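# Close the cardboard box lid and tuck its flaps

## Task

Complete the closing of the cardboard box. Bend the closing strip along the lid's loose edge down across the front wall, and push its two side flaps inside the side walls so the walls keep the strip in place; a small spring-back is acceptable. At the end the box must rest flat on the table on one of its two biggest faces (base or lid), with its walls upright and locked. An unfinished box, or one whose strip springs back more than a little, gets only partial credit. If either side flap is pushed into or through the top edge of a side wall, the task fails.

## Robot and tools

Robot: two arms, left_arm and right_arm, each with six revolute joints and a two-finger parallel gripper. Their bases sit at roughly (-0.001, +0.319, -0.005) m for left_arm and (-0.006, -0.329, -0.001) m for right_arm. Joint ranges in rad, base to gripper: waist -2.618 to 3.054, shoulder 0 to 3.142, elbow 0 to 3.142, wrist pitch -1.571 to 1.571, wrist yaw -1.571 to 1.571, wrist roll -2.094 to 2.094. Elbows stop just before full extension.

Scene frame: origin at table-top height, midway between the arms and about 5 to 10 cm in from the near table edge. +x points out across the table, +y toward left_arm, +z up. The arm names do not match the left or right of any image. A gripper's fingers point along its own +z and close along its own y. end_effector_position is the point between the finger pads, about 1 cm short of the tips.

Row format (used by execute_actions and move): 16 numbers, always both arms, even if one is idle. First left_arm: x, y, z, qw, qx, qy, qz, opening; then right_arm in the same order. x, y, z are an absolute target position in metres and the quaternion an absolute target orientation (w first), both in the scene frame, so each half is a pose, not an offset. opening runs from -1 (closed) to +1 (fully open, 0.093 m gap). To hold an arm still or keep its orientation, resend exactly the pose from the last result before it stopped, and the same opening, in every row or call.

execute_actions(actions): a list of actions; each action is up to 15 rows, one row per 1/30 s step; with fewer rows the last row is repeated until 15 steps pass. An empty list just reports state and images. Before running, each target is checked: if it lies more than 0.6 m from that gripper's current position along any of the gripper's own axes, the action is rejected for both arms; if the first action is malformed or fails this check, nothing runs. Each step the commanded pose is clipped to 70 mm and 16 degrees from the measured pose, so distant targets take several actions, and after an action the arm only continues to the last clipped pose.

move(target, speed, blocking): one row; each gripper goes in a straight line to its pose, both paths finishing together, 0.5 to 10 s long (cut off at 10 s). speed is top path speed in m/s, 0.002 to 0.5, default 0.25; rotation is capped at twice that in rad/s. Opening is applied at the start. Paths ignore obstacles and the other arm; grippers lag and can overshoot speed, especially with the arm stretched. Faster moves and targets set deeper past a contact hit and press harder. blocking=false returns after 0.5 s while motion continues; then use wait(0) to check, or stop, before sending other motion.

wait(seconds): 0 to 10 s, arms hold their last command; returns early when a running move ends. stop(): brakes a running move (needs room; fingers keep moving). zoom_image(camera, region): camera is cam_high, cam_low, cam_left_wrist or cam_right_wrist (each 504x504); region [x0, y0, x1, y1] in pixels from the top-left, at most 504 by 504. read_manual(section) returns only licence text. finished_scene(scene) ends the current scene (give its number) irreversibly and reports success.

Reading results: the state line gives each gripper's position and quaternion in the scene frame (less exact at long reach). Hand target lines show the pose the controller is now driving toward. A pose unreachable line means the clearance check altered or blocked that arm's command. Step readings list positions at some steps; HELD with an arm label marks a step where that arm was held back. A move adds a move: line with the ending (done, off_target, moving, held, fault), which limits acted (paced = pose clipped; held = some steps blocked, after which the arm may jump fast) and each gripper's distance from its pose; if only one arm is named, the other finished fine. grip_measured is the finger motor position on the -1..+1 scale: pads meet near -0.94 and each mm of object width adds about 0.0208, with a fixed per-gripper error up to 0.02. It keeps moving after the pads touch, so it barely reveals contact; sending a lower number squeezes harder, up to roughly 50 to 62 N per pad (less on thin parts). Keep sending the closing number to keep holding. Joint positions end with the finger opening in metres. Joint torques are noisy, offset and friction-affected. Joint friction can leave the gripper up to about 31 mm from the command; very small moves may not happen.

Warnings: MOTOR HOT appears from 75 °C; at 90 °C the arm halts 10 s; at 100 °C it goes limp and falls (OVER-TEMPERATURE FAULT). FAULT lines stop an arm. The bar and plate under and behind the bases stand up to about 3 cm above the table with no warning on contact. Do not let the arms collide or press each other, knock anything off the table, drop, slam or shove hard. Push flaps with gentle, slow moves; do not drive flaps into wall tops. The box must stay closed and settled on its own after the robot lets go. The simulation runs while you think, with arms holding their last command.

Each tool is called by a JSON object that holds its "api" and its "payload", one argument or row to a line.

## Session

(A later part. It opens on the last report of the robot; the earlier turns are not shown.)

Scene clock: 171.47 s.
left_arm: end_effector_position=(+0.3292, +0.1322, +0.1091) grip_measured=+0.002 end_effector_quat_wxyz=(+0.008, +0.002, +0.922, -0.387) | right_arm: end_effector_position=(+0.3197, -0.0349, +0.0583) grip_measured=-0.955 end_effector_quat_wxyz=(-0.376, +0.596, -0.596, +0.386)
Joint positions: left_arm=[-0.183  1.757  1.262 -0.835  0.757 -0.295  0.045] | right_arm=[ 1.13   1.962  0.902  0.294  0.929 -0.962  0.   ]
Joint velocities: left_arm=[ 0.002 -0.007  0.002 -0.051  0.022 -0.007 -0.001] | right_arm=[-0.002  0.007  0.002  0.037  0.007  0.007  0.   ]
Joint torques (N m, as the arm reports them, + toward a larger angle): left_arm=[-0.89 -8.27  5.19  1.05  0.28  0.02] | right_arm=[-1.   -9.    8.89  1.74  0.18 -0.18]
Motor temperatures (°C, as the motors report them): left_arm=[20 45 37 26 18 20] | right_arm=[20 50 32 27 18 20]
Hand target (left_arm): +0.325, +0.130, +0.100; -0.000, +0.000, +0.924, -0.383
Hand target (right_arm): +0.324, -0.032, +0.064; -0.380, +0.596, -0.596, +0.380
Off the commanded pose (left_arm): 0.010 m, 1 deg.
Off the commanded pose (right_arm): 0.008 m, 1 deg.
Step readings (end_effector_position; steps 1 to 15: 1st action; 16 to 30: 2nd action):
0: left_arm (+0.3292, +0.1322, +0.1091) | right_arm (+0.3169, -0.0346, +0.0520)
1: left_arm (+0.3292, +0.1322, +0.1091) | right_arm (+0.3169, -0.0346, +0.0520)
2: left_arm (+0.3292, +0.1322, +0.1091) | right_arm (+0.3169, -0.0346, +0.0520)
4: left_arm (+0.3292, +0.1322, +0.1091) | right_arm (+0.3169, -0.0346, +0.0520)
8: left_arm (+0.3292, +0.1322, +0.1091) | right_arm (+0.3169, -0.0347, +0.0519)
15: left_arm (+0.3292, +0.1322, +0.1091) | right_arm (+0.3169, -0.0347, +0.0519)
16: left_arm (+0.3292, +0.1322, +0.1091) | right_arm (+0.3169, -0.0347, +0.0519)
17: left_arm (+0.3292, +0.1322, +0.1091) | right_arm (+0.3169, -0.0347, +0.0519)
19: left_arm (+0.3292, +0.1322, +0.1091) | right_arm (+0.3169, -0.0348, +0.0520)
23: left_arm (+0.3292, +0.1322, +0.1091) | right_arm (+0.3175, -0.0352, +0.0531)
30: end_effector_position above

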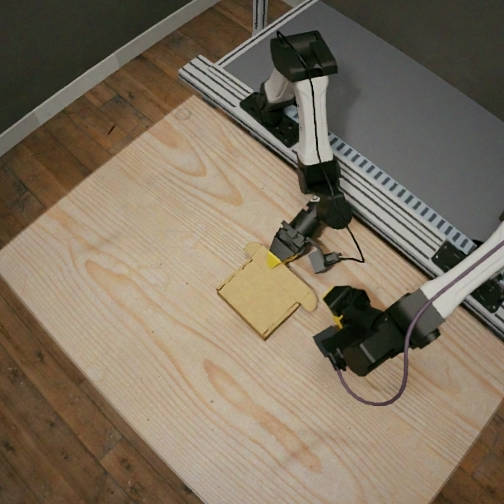

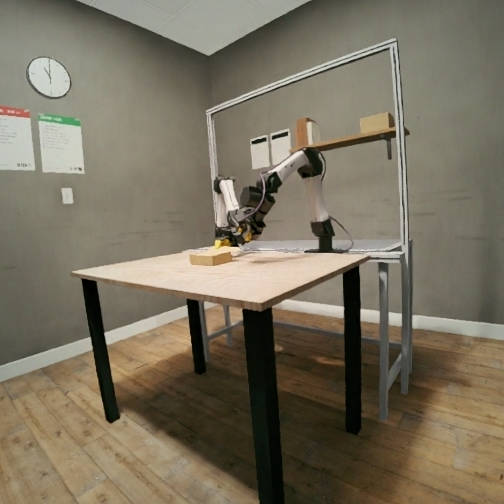

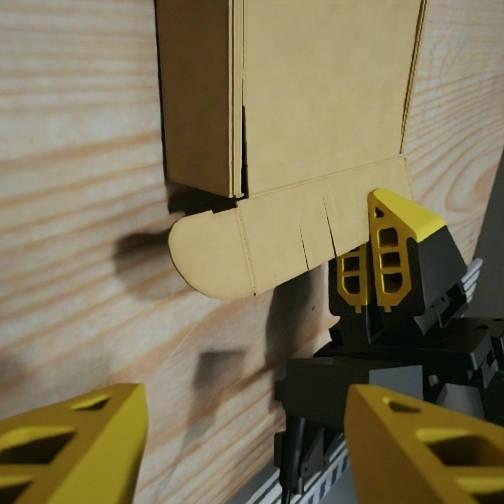

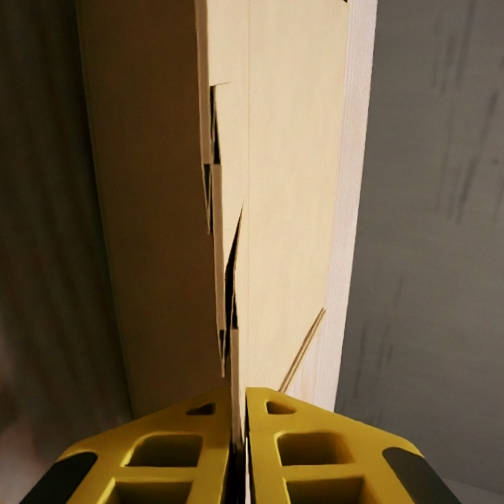

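{"api": "move", "payload": {
  "target": [0.326,0.074,0.066,0,0,0.924,-0.383,0.0, 0.324,-0.032,0.062,0.380,-0.596,0.596,-0.380,-0.96],
  "speed": 0.04
}}

Scene clock: 199.67 s.
left_arm: end_effector_position=(+0.3310, +0.0754, +0.0757) grip_measured=+0.002 end_effector_quat_wxyz=(+0.006, +0.003, +0.922, -0.388) | right_arm: end_effector_position=(+0.3203, -0.0350, +0.0595) grip_measured=-0.955 end_effector_quat_wxyz=(-0.378, +0.594, -0.596, +0.387)
Joint positions: left_arm=[-0.339  1.837  1.207 -0.569  0.713 -0.493  0.045] | right_arm=[ 1.13   1.962  0.902  0.299  0.934 -0.962  0.   ]
Joint velocities: left_arm=[ 0.002  0.002  0.002  0.051 -0.007 -0.007 -0.001] | right_arm=[ 0.002 -0.007  0.007 -0.022 -0.066 -0.007  0.   ]
Joint torques (N m, as the arm reports them, + toward a larger angle): left_arm=[-0.86 -9.05  5.29  1.31  0.22  0.01] | right_arm=[-1.01 -8.6   8.59  1.77  0.16 -0.17]
Motor temperatures (°C, as the motors report them): left_arm=[20 45 36 26 18 20] | right_arm=[20 51 32 28 18 20]
Hand target (left_arm): +0.327, +0.074, +0.067; +0.001, -0.000, +0.924, -0.383
Hand target (right_arm): +0.324, -0.032, +0.062; -0.380, +0.596, -0.596, +0.380
Off the commanded pose (left_arm): 0.011 m, 1 deg.
Off the commanded pose (right_arm): 0.005 m, 1 deg.
move: off_target (left_arm)

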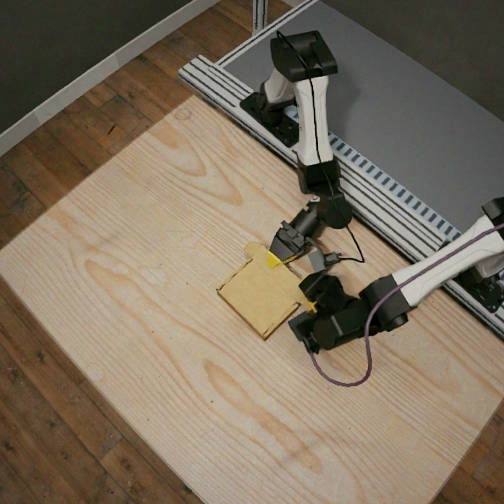

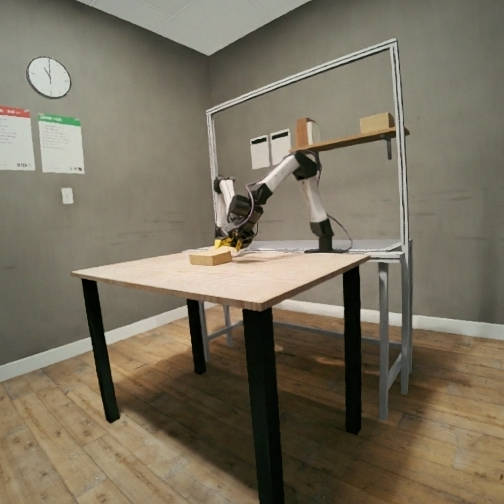

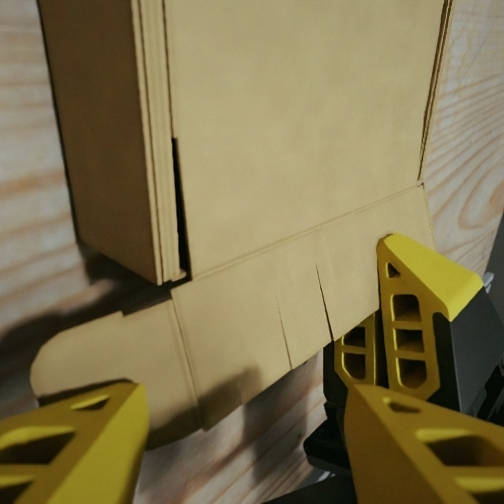

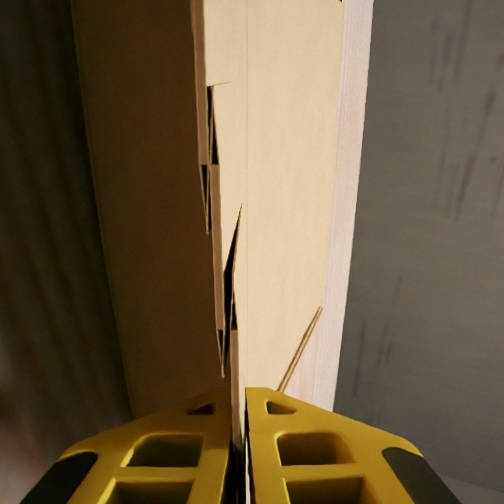

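{"api": "move", "payload": {
  "target": [0.326,0.074,0.052,0,0,0.924,-0.383,0.0, 0.324,-0.032,0.054,0.380,-0.596,0.596,-0.380,-0.96],
  "speed": 0.015
}}

{"api": "move", "payload": {
  "target": [0.326,0.065,0.045,0,0,0.924,-0.383,0.0, 0.324,-0.032,0.054,0.380,-0.596,0.596,-0.380,-0.96],
  "speed": 0.012
}}

Scene clock: 218.47 s.
left_arm: end_effector_position=(+0.3318, +0.0750, +0.0627) grip_measured=+0.002 end_effector_quat_wxyz=(+0.008, +0.003, +0.921, -0.389) | right_arm: end_effector_position=(+0.3210, -0.0345, +0.0612) grip_measured=-0.955 end_effector_quat_wxyz=(-0.382, +0.590, -0.597, +0.387)
Joint positions: left_arm=[-0.339  1.858  1.177 -0.513  0.712 -0.495  0.045] | right_arm=[ 1.13   1.962  0.902  0.31   0.938 -0.962  0.   ]
Joint velocities: left_arm=[ 0.007 -0.027  0.002  0.007  0.022  0.022 -0.001] | right_arm=[-0.007  0.002 -0.012 -0.051 -0.007  0.051  0.   ]
Joint torques (N m, as the arm reports them, + toward a larger angle): left_arm=[-0.75 -8.93  4.93  1.31  0.23  0.02] | right_arm=[-1.04 -6.85  7.69  1.95  0.14 -0.17]
Motor temperatures (°C, as the motors report them): left_arm=[20 46 35 26 18 20] | right_arm=[20 51 32 28 18 20]
Hand target (left_arm): +0.326, +0.074, +0.052; +0.000, +0.000, +0.924, -0.383
Hand target (right_arm): +0.324, -0.032, +0.054; -0.380, +0.596, -0.596, +0.380
Off the commanded pose (left_arm): 0.012 m, 1 deg.
Off the commanded pose (right_arm): 0.008 m, 1 deg.
move: off_target (left_arm)

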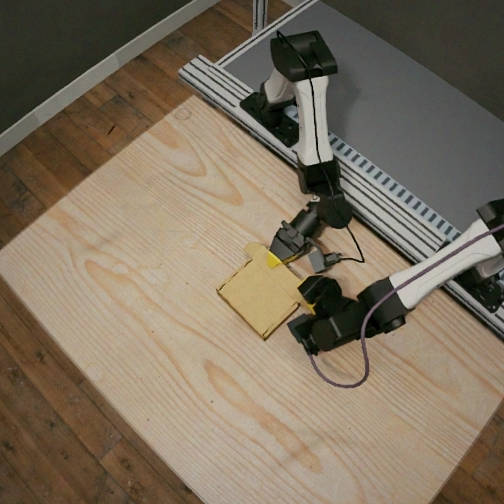

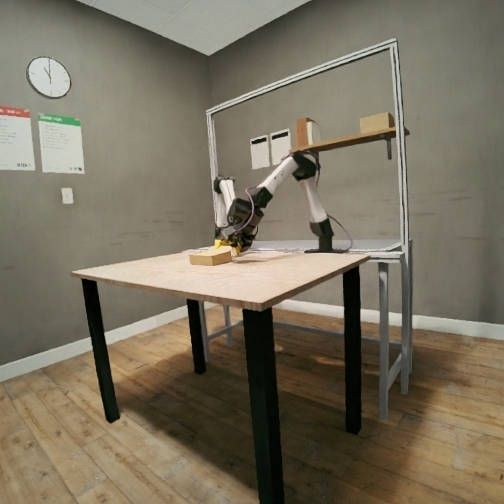

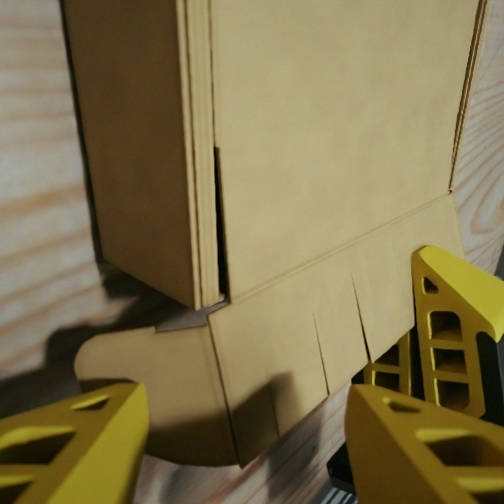

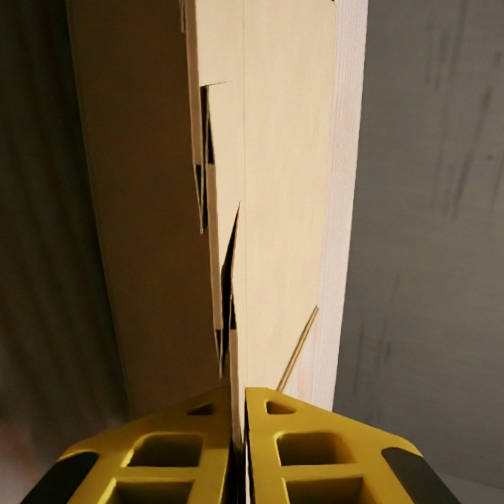

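Scene clock: 220.47 s.
left_arm: end_effector_position=(+0.3329, +0.0666, +0.0562) grip_measured=+0.002 end_effector_quat_wxyz=(+0.008, +0.002, +0.922, -0.387) | right_arm: end_effector_position=(+0.3213, -0.0345, +0.0617) grip_measured=-0.955 end_effector_quat_wxyz=(-0.382, +0.589, -0.597, +0.388)
Joint positions: left_arm=[-0.361  1.88   1.177 -0.475  0.701 -0.521  0.045] | right_arm=[ 1.13   1.962  0.902  0.313  0.939 -0.962  0.   ]
Joint velocities: left_arm=[ 0.007  0.007  0.002  0.051  0.022  0.007 -0.001] | right_arm=[ 0.002  0.002  0.002 -0.007 -0.007 -0.037  0.   ]
Joint torques (N m, as the arm reports them, + toward a larger angle): left_arm=[-0.93 -9.09  4.49  1.38  0.25 -0.01] | right_arm=[-1.03 -6.87  7.72  1.93  0.09 -0.14]
Motor temperatures (°C, as the motors report them): left_arm=[20 46 35 26 18 20] | right_arm=[20 51 32 28 18 20]
Hand target (left_arm): +0.326, +0.065, +0.045; -0.000, +0.000, +0.924, -0.383
Hand target (right_arm): +0.324, -0.032, +0.054; -0.380, +0.596, -0.596, +0.380
Off the commanded pose (left_arm): 0.013 m, 1 deg.
Off the commanded pose (right_arm): 0.009 m, 1 deg.
move: off_target (left_arm)

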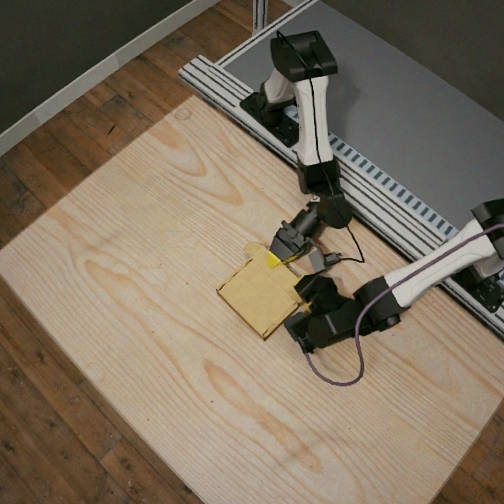

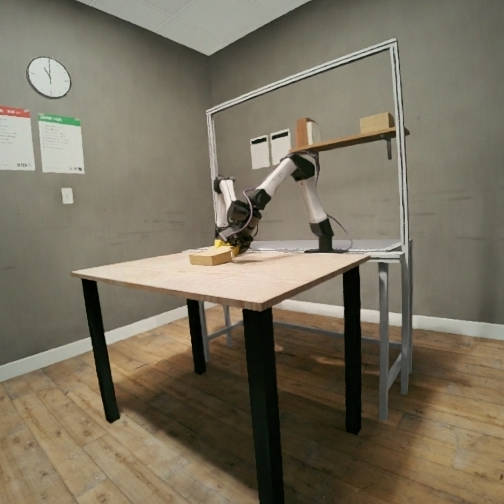

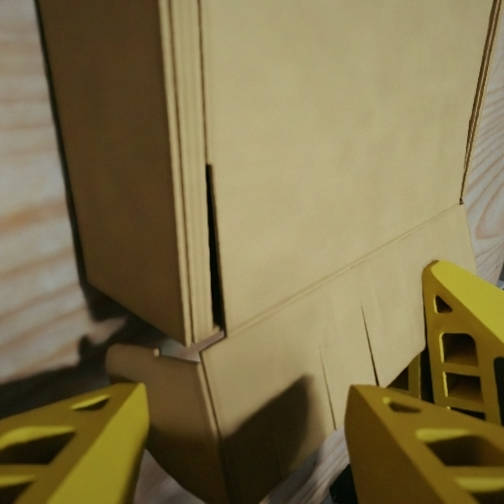

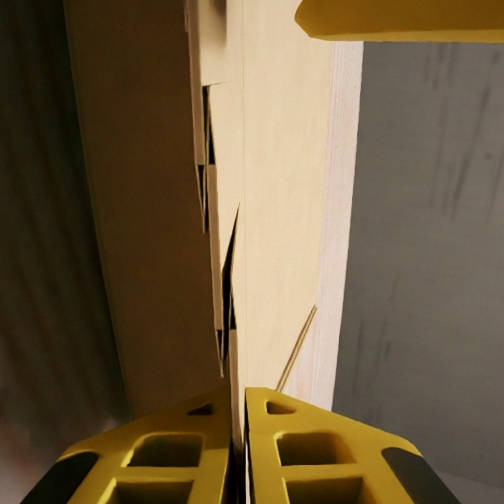

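{"api": "move", "payload": {
  "target": [0.322,0.057,0.039,0,0,0.924,-0.383,-0.08, 0.324,-0.032,0.046,0.380,-0.596,0.596,-0.380,-0.96],
  "speed": 0.012
}}

Scene clock: 229.03 s.
left_arm: end_effector_position=(+0.3281, +0.0599, +0.0467) grip_measured=-0.078 end_effector_quat_wxyz=(+0.007, -0.000, +0.923, -0.384) | right_arm: end_effector_position=(+0.3226, -0.0332, +0.0566) grip_measured=-0.956 end_effector_quat_wxyz=(-0.385, +0.585, -0.598, +0.390)
Joint positions: left_arm=[-0.385  1.889  1.15  -0.427  0.686 -0.552  0.041] | right_arm=[ 1.13   1.986  0.902  0.345  0.946 -0.964  0.   ]
Joint velocities: left_arm=[ 0.017  0.007 -0.007 -0.022 -0.051 -0.037  0.   ] | right_arm=[-0.002  0.007  0.002 -0.066  0.007  0.007  0.   ]
Joint torques (N m, as the arm reports them, + toward a larger angle): left_arm=[-1.01 -9.26  4.96  1.37  0.31  0.04] | right_arm=[-1.04 -7.    6.81  1.91  0.03 -0.14]
Motor temperatures (°C, as the motors report them): left_arm=[20 46 35 27 18 20] | right_arm=[20 49 32 28 18 20]
Hand target (left_arm): +0.322, +0.057, +0.039; -0.000, +0.000, +0.924, -0.383
Hand target (right_arm): +0.324, -0.032, +0.046; -0.380, +0.596, -0.596, +0.380
Off the commanded pose (left_arm): 0.010 m, 1 deg.
Off the commanded pose (right_arm): 0.011 m, 2 deg.
move: off_target (right_arm)

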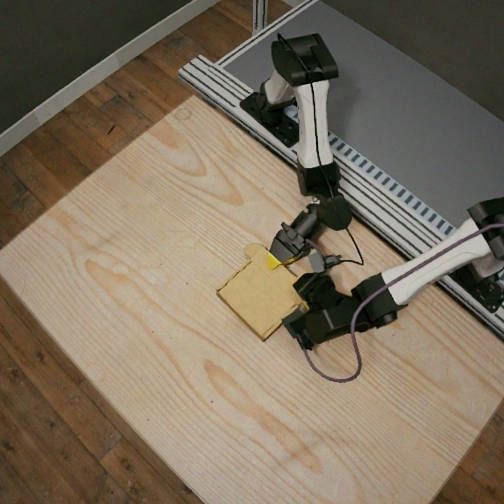

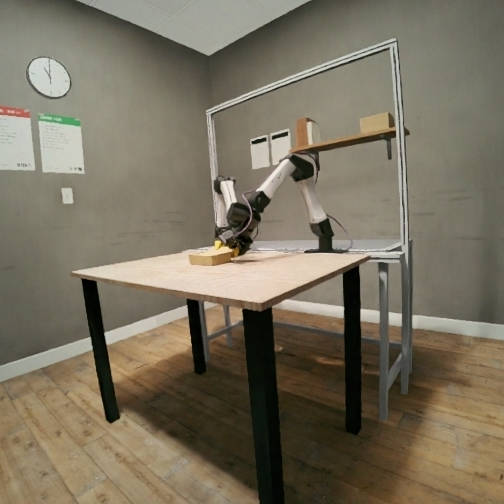

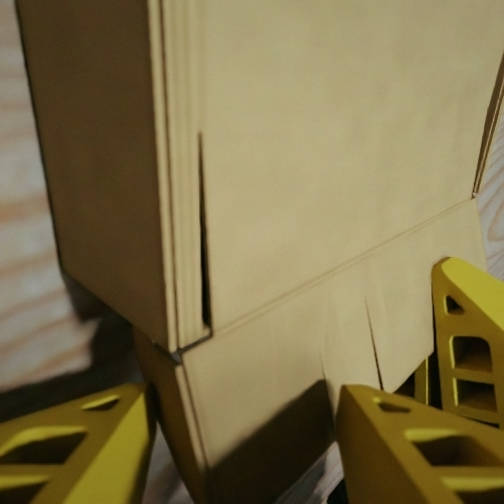

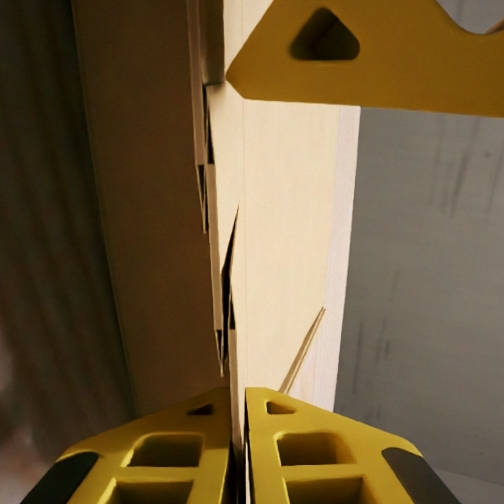

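{"api": "execute_actions", "payload": {
  "actions": [
    [[0.322,0.057,0.042,0,0,0.924,-0.383,-0.13, 0.324,-0.032,0.046,0.380,-0.596,0.596,-0.380,-0.96],[0.322,0.057,0.042,0,0,0.924,-0.383,-0.13, 0.324,-0.032,0.046,0.380,-0.596,0.596,-0.380,-0.96],[0.322,0.057,0.042,0,0,0.924,-0.383,-0.13, 0.324,-0.032,0.046,0.380,-0.596,0.596,-0.380,-0.96],[0.322,0.057,0.042,0,0,0.924,-0.383,-0.13, 0.324,-0.032,0.046,0.380,-0.596,0.596,-0.380,-0.96],[0.322,0.057,0.042,0,0,0.924,-0.383,-0.13, 0.324,-0.032,0.046,0.380,-0.596,0.596,-0.380,-0.96],[0.322,0.057,0.042,0,0,0.924,-0.383,-0.13, 0.324,-0.032,0.046,0.380,-0.596,0.596,-0.380,-0.96],[0.322,0.057,0.042,0,0,0.924,-0.383,-0.18, 0.324,-0.032,0.046,0.380,-0.596,0.596,-0.380,-0.96]],
    [[0.322,0.057,0.044,0,0,0.924,-0.383,-0.22, 0.324,-0.032,0.046,0.380,-0.596,0.596,-0.380,-0.96],[0.322,0.057,0.044,0,0,0.924,-0.383,-0.22, 0.324,-0.032,0.046,0.380,-0.596,0.596,-0.380,-0.96],[0.322,0.057,0.044,0,0,0.924,-0.383,-0.22, 0.324,-0.032,0.046,0.380,-0.596,0.596,-0.380,-0.96],[0.322,0.057,0.044,0,0,0.924,-0.383,-0.22, 0.324,-0.032,0.046,0.380,-0.596,0.596,-0.380,-0.96],[0.322,0.057,0.044,0,0,0.924,-0.383,-0.22, 0.324,-0.032,0.046,0.380,-0.596,0.596,-0.380,-0.96],[0.322,0.057,0.044,0,0,0.924,-0.383,-0.22, 0.324,-0.032,0.046,0.380,-0.596,0.596,-0.380,-0.96],[0.322,0.057,0.044,0,0,0.924,-0.383,-0.26, 0.324,-0.032,0.046,0.380,-0.596,0.596,-0.380,-0.96]],
    [[0.322,0.057,0.044,0,0,0.924,-0.383,-0.30, 0.324,-0.032,0.046,0.380,-0.596,0.596,-0.380,-0.96],[0.322,0.057,0.044,0,0,0.924,-0.383,-0.30, 0.324,-0.032,0.046,0.380,-0.596,0.596,-0.380,-0.96],[0.322,0.057,0.044,0,0,0.924,-0.383,-0.30, 0.324,-0.032,0.046,0.380,-0.596,0.596,-0.380,-0.96],[0.322,0.057,0.044,0,0,0.924,-0.383,-0.30, 0.324,-0.032,0.046,0.380,-0.596,0.596,-0.380,-0.96],[0.322,0.057,0.044,0,0,0.924,-0.383,-0.30, 0.324,-0.032,0.046,0.380,-0.596,0.596,-0.380,-0.96],[0.322,0.057,0.044,0,0,0.924,-0.383,-0.30, 0.324,-0.032,0.046,0.380,-0.596,0.596,-0.380,-0.96],[0.322,0.057,0.044,0,0,0.924,-0.383,-0.34, 0.324,-0.032,0.046,0.380,-0.596,0.596,-0.380,-0.96]]
  ]
}}

Scene clock: 260.43 s.
left_arm: end_effector_position=(+0.3276, +0.0591, +0.0468) grip_measured=-0.338 end_effector_quat_wxyz=(+0.006, -0.000, +0.923, -0.384) | right_arm: end_effector_position=(+0.3226, -0.0326, +0.0565) grip_measured=-0.956 end_effector_quat_wxyz=(-0.385, +0.586, -0.597, +0.389)
Joint positions: left_arm=[-0.388  1.889  1.15  -0.426  0.686 -0.555  0.029] | right_arm=[ 1.13   1.986  0.902  0.347  0.943 -0.965  0.   ]
Joint velocities: left_arm=[ 0.002 -0.007  0.002 -0.051 -0.066  0.007 -0.   ] | right_arm=[-0.007 -0.002  0.012 -0.037 -0.007 -0.051  0.   ]
Joint torques (N m, as the arm reports them, + toward a larger angle): left_arm=[ -0.92 -10.11   5.78   1.23   0.3    0.01] | right_arm=[-1.05 -7.    6.73  1.93  0.08 -0.15]
Motor temperatures (°C, as the motors report them): left_arm=[20 47 34 27 18 20] | right_arm=[20 47 31 29 18 20]
Hand target (left_arm): +0.322, +0.057, +0.044; -0.000, +0.000, +0.924, -0.383
Hand target (right_arm): +0.324, -0.032, +0.046; -0.380, +0.596, -0.596, +0.380
Off the commanded pose (left_arm): 0.007 m, 1 deg.
Off the commanded pose (right_arm): 0.011 m, 2 deg.
Step readings (end_effector_position; steps 1 to 15: 1st action; 16 to 30: 2nd action; 31 to 45: 3rd action):
0: left_arm (+0.3282, +0.0599, +0.0468) | right_arm (+0.3226, -0.0332, +0.0566)
1: left_arm (+0.3282, +0.0599, +0.0467) | right_arm (+0.3227, -0.0332, +0.0567)
2: left_arm (+0.3282, +0.0599, +0.0467) | right_arm (+0.3227, -0.0331, +0.0567)
4: left_arm (+0.3282, +0.0599, +0.0467) | right_arm (+0.3227, -0.0331, +0.0568)
8: left_arm (+0.3282, +0.0599, +0.0467) | right_arm (+0.3227, -0.0331, +0.0568)
15: left_arm (+0.3282, +0.0599, +0.0467) | right_arm (+0.3227, -0.0331, +0.0568)
16: left_arm (+0.3282, +0.0599, +0.0467) | right_arm (+0.3227, -0.0331, +0.0568)
17: left_arm (+0.3282, +0.0599, +0.0467) | right_arm (+0.3227, -0.0331, +0.0568)
19: left_arm (+0.3282, +0.0599, +0.0467) | right_arm (+0.3227, -0.0331, +0.0568)
23: left_arm (+0.3281, +0.0598, +0.0467) | right_arm (+0.3227, -0.0330, +0.0567)
30: left_arm (+0.3280, +0.0597, +0.0467) | right_arm (+0.3227, -0.0330, +0.0567)
31: left_arm (+0.3280, +0.0597, +0.0467) | right_arm (+0.3227, -0.0329, +0.0567)
32: left_arm (+0.3279, +0.0596, +0.0467) | right_arm (+0.3227, -0.0329, +0.0566)
34: left_arm (+0.3278, +0.0594, +0.0468) | right_arm (+0.3226, -0.0328, +0.0566)
38: left_arm (+0.3277, +0.0593, +0.0468) | right_arm (+0.3226, -0.0327, +0.0565)
45: end_effector_position above

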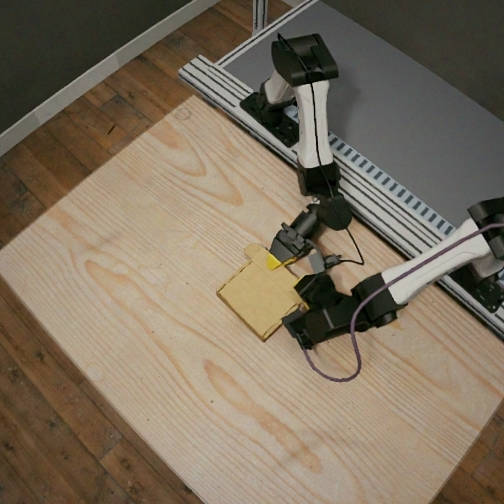

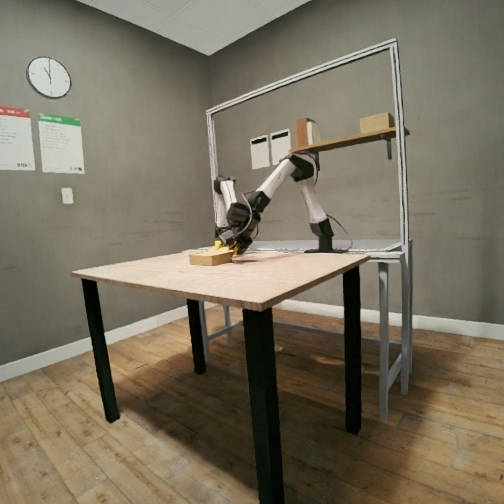

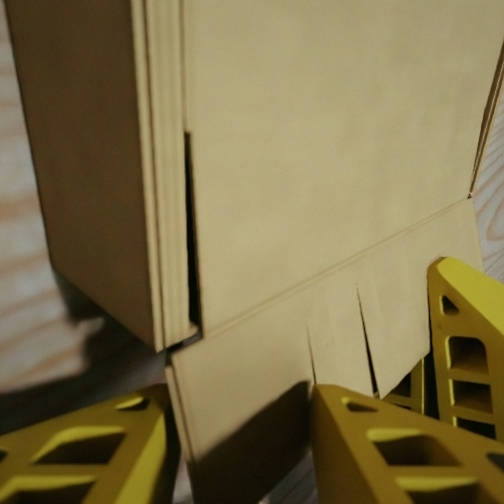

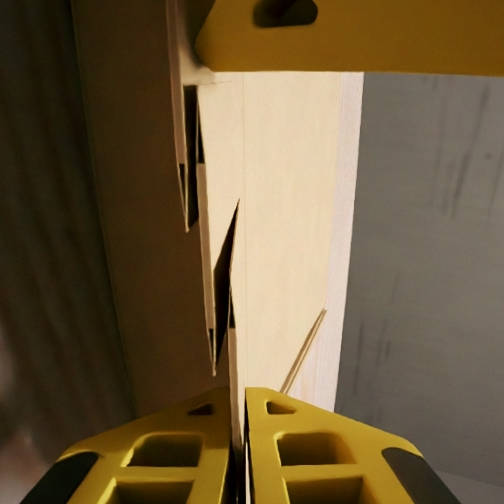

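{"api": "move", "payload": {
  "target": [0.322,0.060,0.054,0,0,0.897,-0.442,-0.44, 0.324,-0.032,0.046,0.380,-0.596,0.596,-0.380,-0.96],
  "speed": 0.04
}}

{"api": "move", "payload": {
  "target": [0.322,0.062,0.056,0,0,0.866,-0.5,-0.56, 0.324,-0.032,0.046,0.380,-0.596,0.596,-0.380,-0.96],
  "speed": 0.04
}}

Scene clock: 270.50 s.
left_arm: end_effector_position=(+0.3277, +0.0597, +0.0498) grip_measured=-0.438 end_effector_quat_wxyz=(+0.003, -0.001, +0.902, -0.431) | right_arm: end_effector_position=(+0.3231, -0.0325, +0.0577) grip_measured=-0.956 end_effector_quat_wxyz=(-0.387, +0.584, -0.597, +0.390)
Joint positions: left_arm=[-0.354  1.889  1.099 -0.335  0.79  -0.563  0.024] | right_arm=[ 1.13   1.986  0.902  0.353  0.947 -0.967  0.   ]
Joint velocities: left_arm=[-0.007  0.002  0.002 -0.051 -0.022 -0.007  0.001] | right_arm=[-0.022 -0.012 -0.002  0.007  0.022  0.022  0.   ]
Joint torques (N m, as the arm reports them, + toward a larger angle): left_arm=[  0.11 -11.69   4.77   1.36   0.5    0.03] | right_arm=[-1.05 -7.06  6.76  1.88  0.04 -0.13]
Motor temperatures (°C, as the motors report them): left_arm=[20 48 34 27 18 20] | right_arm=[20 47 31 29 18 20]
Hand target (left_arm): +0.322, +0.060, +0.054; -0.000, -0.000, +0.897, -0.442
Hand target (right_arm): +0.324, -0.032, +0.046; -0.380, +0.596, -0.596, +0.380
Off the commanded pose (left_arm): 0.007 m, 1 deg.
Off the commanded pose (right_arm): 0.012 m, 2 deg.
move: off_target (right_arm)

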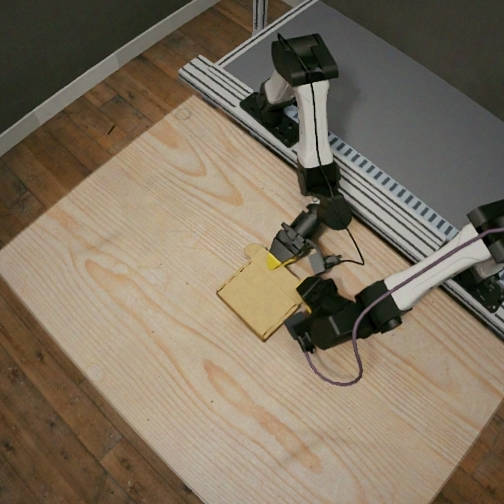

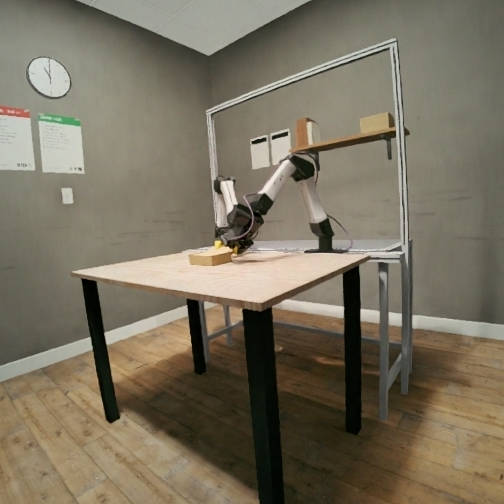

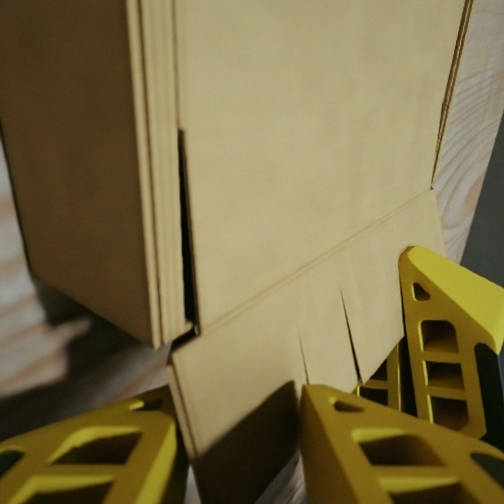

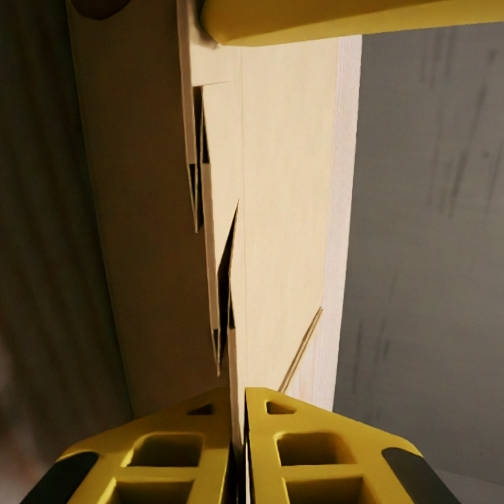

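Scene clock: 272.67 s.
left_arm: end_effector_position=(+0.3280, +0.0620, +0.0535) grip_measured=-0.558 end_effector_quat_wxyz=(+0.006, -0.002, +0.873, -0.487) | right_arm: end_effector_position=(+0.3237, -0.0325, +0.0592) grip_measured=-0.956 end_effector_quat_wxyz=(-0.390, +0.580, -0.598, +0.391)
Joint positions: left_arm=[-0.315  1.889  1.022 -0.182  0.91  -0.597  0.018] | right_arm=[ 1.13   1.986  0.902  0.361  0.952 -0.967  0.   ]
Joint velocities: left_arm=[-0.007 -0.017 -0.007 -0.007  0.066 -0.022 -0.001] | right_arm=[-0.027 -0.007 -0.007 -0.007 -0.007  0.066  0.   ]
Joint torques (N m, as the arm reports them, + toward a larger angle): left_arm=[ -0.13 -10.73   4.64   1.45   0.62   0.04] | right_arm=[-1.05 -7.08  6.71  1.81 -0.02 -0.13]
Motor temperatures (°C, as the motors report them): left_arm=[20 48 34 27 18 20] | right_arm=[20 47 31 29 18 20]
Hand target (left_arm): +0.322, +0.062, +0.056; -0.000, -0.000, +0.866, -0.500
Hand target (right_arm): +0.324, -0.032, +0.046; -0.380, +0.596, -0.596, +0.380
Off the commanded pose (left_arm): 0.007 m, 2 deg.
Off the commanded pose (right_arm): 0.013 m, 2 deg.
move: off_target (right_arm)

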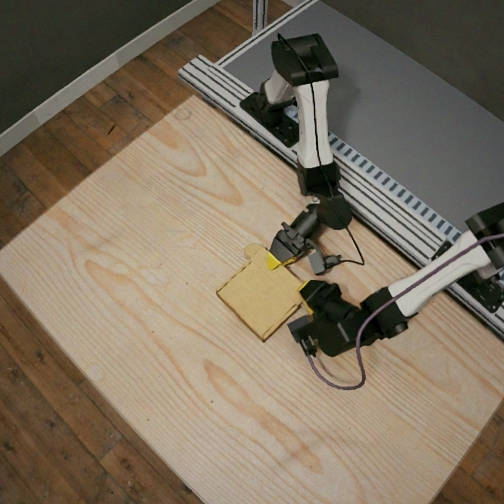

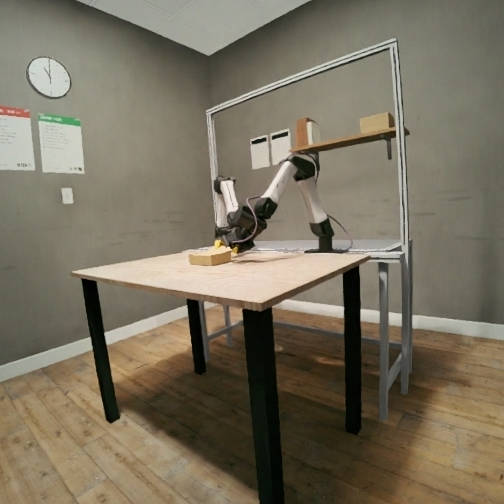

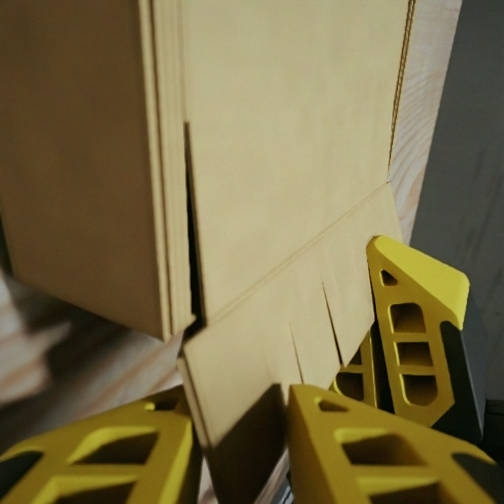

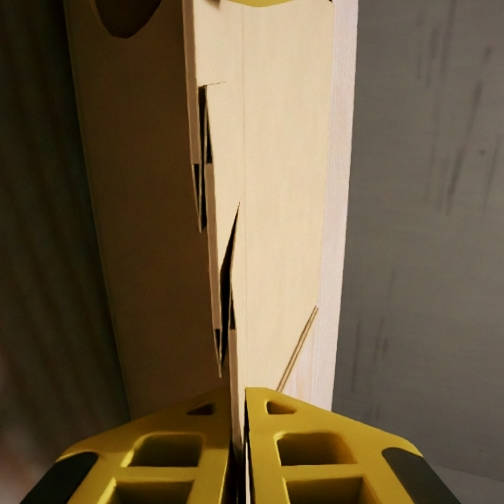

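{"api": "execute_actions", "payload": {
  "actions": [
    [[0.322,0.062,0.054,0,0,0.866,-0.5,-0.63, 0.324,-0.032,0.046,0.380,-0.596,0.596,-0.380,-0.96]],
    [[0.322,0.062,0.054,0,0,0.866,-0.5,-0.50, 0.324,-0.032,0.046,0.380,-0.596,0.596,-0.380,-0.96],[0.322,0.062,0.054,0,0,0.866,-0.5,-0.45, 0.324,-0.032,0.046,0.380,-0.596,0.596,-0.380,-0.96],[0.322,0.062,0.054,0,0,0.866,-0.5,-0.40, 0.324,-0.032,0.046,0.380,-0.596,0.596,-0.380,-0.96],[0.322,0.062,0.054,0,0,0.866,-0.5,-0.35, 0.324,-0.032,0.046,0.380,-0.596,0.596,-0.380,-0.96],[0.322,0.062,0.054,0,0,0.866,-0.5,-0.30, 0.324,-0.032,0.046,0.380,-0.596,0.596,-0.380,-0.96],[0.322,0.062,0.054,0,0,0.866,-0.5,-0.25, 0.324,-0.032,0.046,0.380,-0.596,0.596,-0.380,-0.96],[0.322,0.062,0.054,0,0,0.866,-0.5,-0.20, 0.324,-0.032,0.046,0.380,-0.596,0.596,-0.380,-0.96],[0.322,0.062,0.054,0,0,0.866,-0.5,-0.15, 0.324,-0.032,0.046,0.380,-0.596,0.596,-0.380,-0.96],[0.322,0.062,0.054,0,0,0.866,-0.5,-0.10, 0.324,-0.032,0.046,0.380,-0.596,0.596,-0.380,-0.96],[0.322,0.062,0.054,0,0,0.866,-0.5,-0.05, 0.324,-0.032,0.046,0.380,-0.596,0.596,-0.380,-0.96],[0.322,0.062,0.054,0,0,0.866,-0.5,0.0, 0.324,-0.032,0.046,0.380,-0.596,0.596,-0.380,-0.96]]
  ]
}}

{"api": "move", "payload": {
  "target": [0.322,0.125,0.085,0,0,0.866,-0.5,0.0, 0.324,-0.032,0.046,0.380,-0.596,0.596,-0.380,-0.96],
  "speed": 0.05
}}

Scene clock: 287.27 s.
left_arm: end_effector_position=(+0.3275, +0.0613, +0.0559) grip_measured=-0.002 end_effector_quat_wxyz=(+0.003, -0.002, +0.869, -0.495) | right_arm: end_effector_position=(+0.3238, -0.0321, +0.0592) grip_measured=-0.956 end_effector_quat_wxyz=(-0.390, +0.581, -0.598, +0.391)
Joint positions: left_arm=[-0.313  1.889  1.021 -0.178  0.928 -0.601  0.045] | right_arm=[ 1.13   1.986  0.902  0.363  0.95  -0.969  0.   ]
Joint velocities: left_arm=[-0.002 -0.022  0.007  0.007 -0.022 -0.007  0.001] | right_arm=[ 0.007  0.002  0.007  0.007 -0.051 -0.022  0.   ]
Joint torques (N m, as the arm reports them, + toward a larger angle): left_arm=[ -0.08 -10.13   4.39   1.52   0.49   0.13] | right_arm=[-1.05 -7.09  6.66  1.81  0.   -0.12]
Motor temperatures (°C, as the motors report them): left_arm=[20 49 34 28 19 20] | right_arm=[20 47 30 29 18 20]
Hand target (left_arm): +0.322, +0.062, +0.054; -0.000, +0.000, +0.866, -0.500
Hand target (right_arm): +0.324, -0.032, +0.046; -0.380, +0.596, -0.596, +0.380
Off the commanded pose (left_arm): 0.006 m, 1 deg.
Off the commanded pose (right_arm): 0.013 m, 2 deg.
Step readings (end_effector_position; steps 1 to 15: 1st action; 16 to 30: 2nd action):
0: left_arm (+0.3281, +0.0620, +0.0537) | right_arm (+0.3237, -0.0325, +0.0592)
1: left_arm (+0.3282, +0.0619, +0.0539) | right_arm (+0.3237, -0.0325, +0.0592)
2: left_arm (+0.3285, +0.0620, +0.0540) | right_arm (+0.3237, -0.0325, +0.0592)
4: left_arm (+0.3288, +0.0624, +0.0543) | right_arm (+0.3238, -0.0325, +0.0592)
8: left_arm (+0.3288, +0.0623, +0.0543) | right_arm (+0.3238, -0.0325, +0.0592)
15: left_arm (+0.3288, +0.0623, +0.0543) | right_arm (+0.3238, -0.0325, +0.0592)
16: left_arm (+0.3288, +0.0623, +0.0544) | right_arm (+0.3238, -0.0324, +0.0593)
17: left_arm (+0.3286, +0.0622, +0.0546) | right_arm (+0.3238, -0.0323, +0.0593)
19: left_arm (+0.3282, +0.0619, +0.0550) | right_arm (+0.3238, -0.0323, +0.0593)
23: left_arm (+0.3278, +0.0616, +0.0555) | right_arm (+0.3238, -0.0322, +0.0592)
30: end_effector_position above

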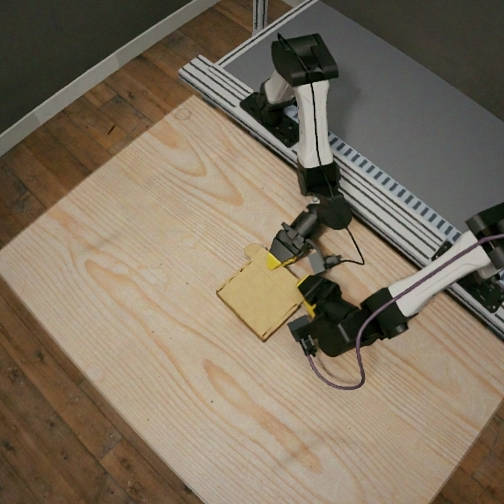

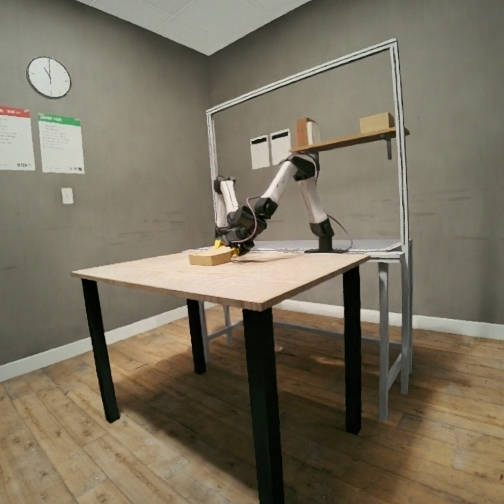

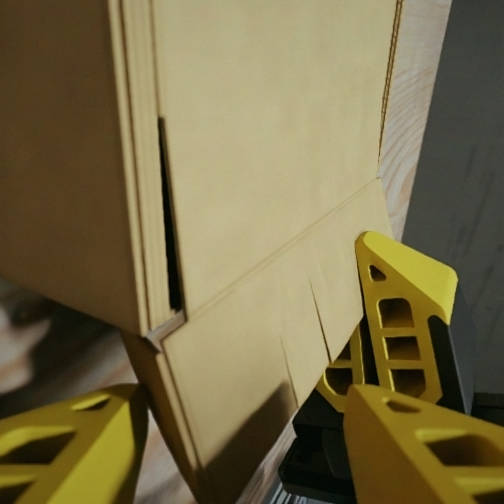

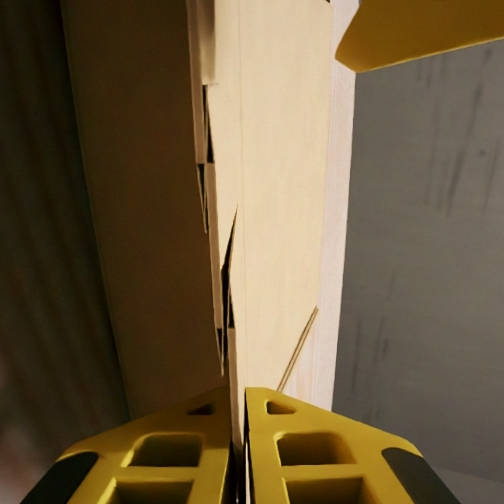

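Scene clock: 289.07 s.
left_arm: end_effector_position=(+0.3154, +0.1246, +0.0712) grip_measured=-0.002 end_effector_quat_wxyz=(-0.012, -0.008, +0.870, -0.492) | right_arm: end_effector_position=(+0.3237, -0.0320, +0.0591) grip_measured=-0.956 end_effector_quat_wxyz=(-0.390, +0.581, -0.598, +0.390)
Joint positions: left_arm=[-0.136  1.817  1.039 -0.539  1.001 -0.311  0.045] | right_arm=[ 1.13   1.986  0.902  0.363  0.949 -0.969  0.   ]
Joint velocities: left_arm=[-0.002 -0.022  0.017 -0.022 -0.022  0.022 -0.001] | right_arm=[-0.002 -0.002 -0.012 -0.066 -0.007  0.022  0.   ]
Joint torques (N m, as the arm reports them, + toward a larger angle): left_arm=[  0.27 -10.24   9.     0.72   0.54   0.19] | right_arm=[-1.04 -7.1   6.69  1.8   0.   -0.11]
Motor temperatures (°C, as the motors report them): left_arm=[20 50 34 28 19 20] | right_arm=[20 47 30 29 18 20]
Hand target (left_arm): +0.321, +0.125, +0.084; -0.001, +0.001, +0.867, -0.499
Hand target (right_arm): +0.324, -0.032, +0.046; -0.380, +0.596, -0.596, +0.380
Off the commanded pose (left_arm): 0.015 m, 2 deg.
Off the commanded pose (right_arm): 0.013 m, 2 deg.
move: off_target (left_arm, right_arm)

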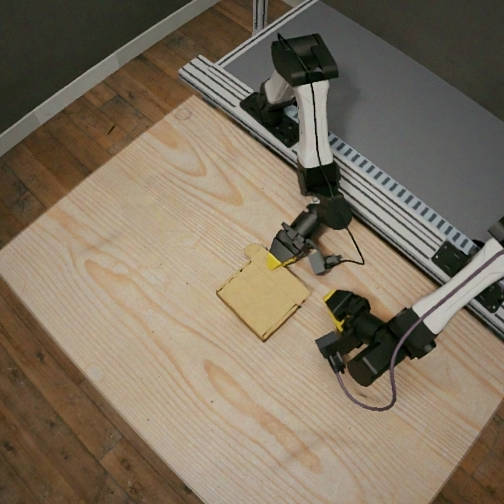

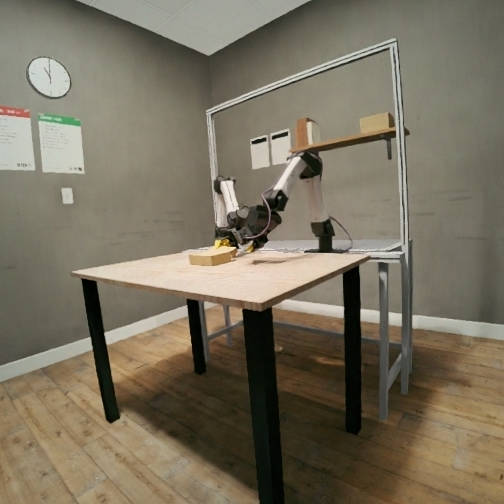

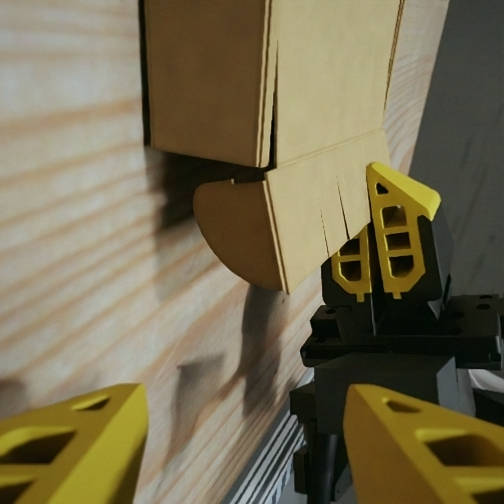

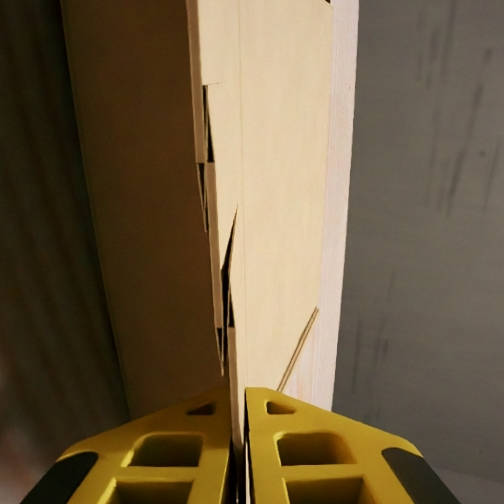

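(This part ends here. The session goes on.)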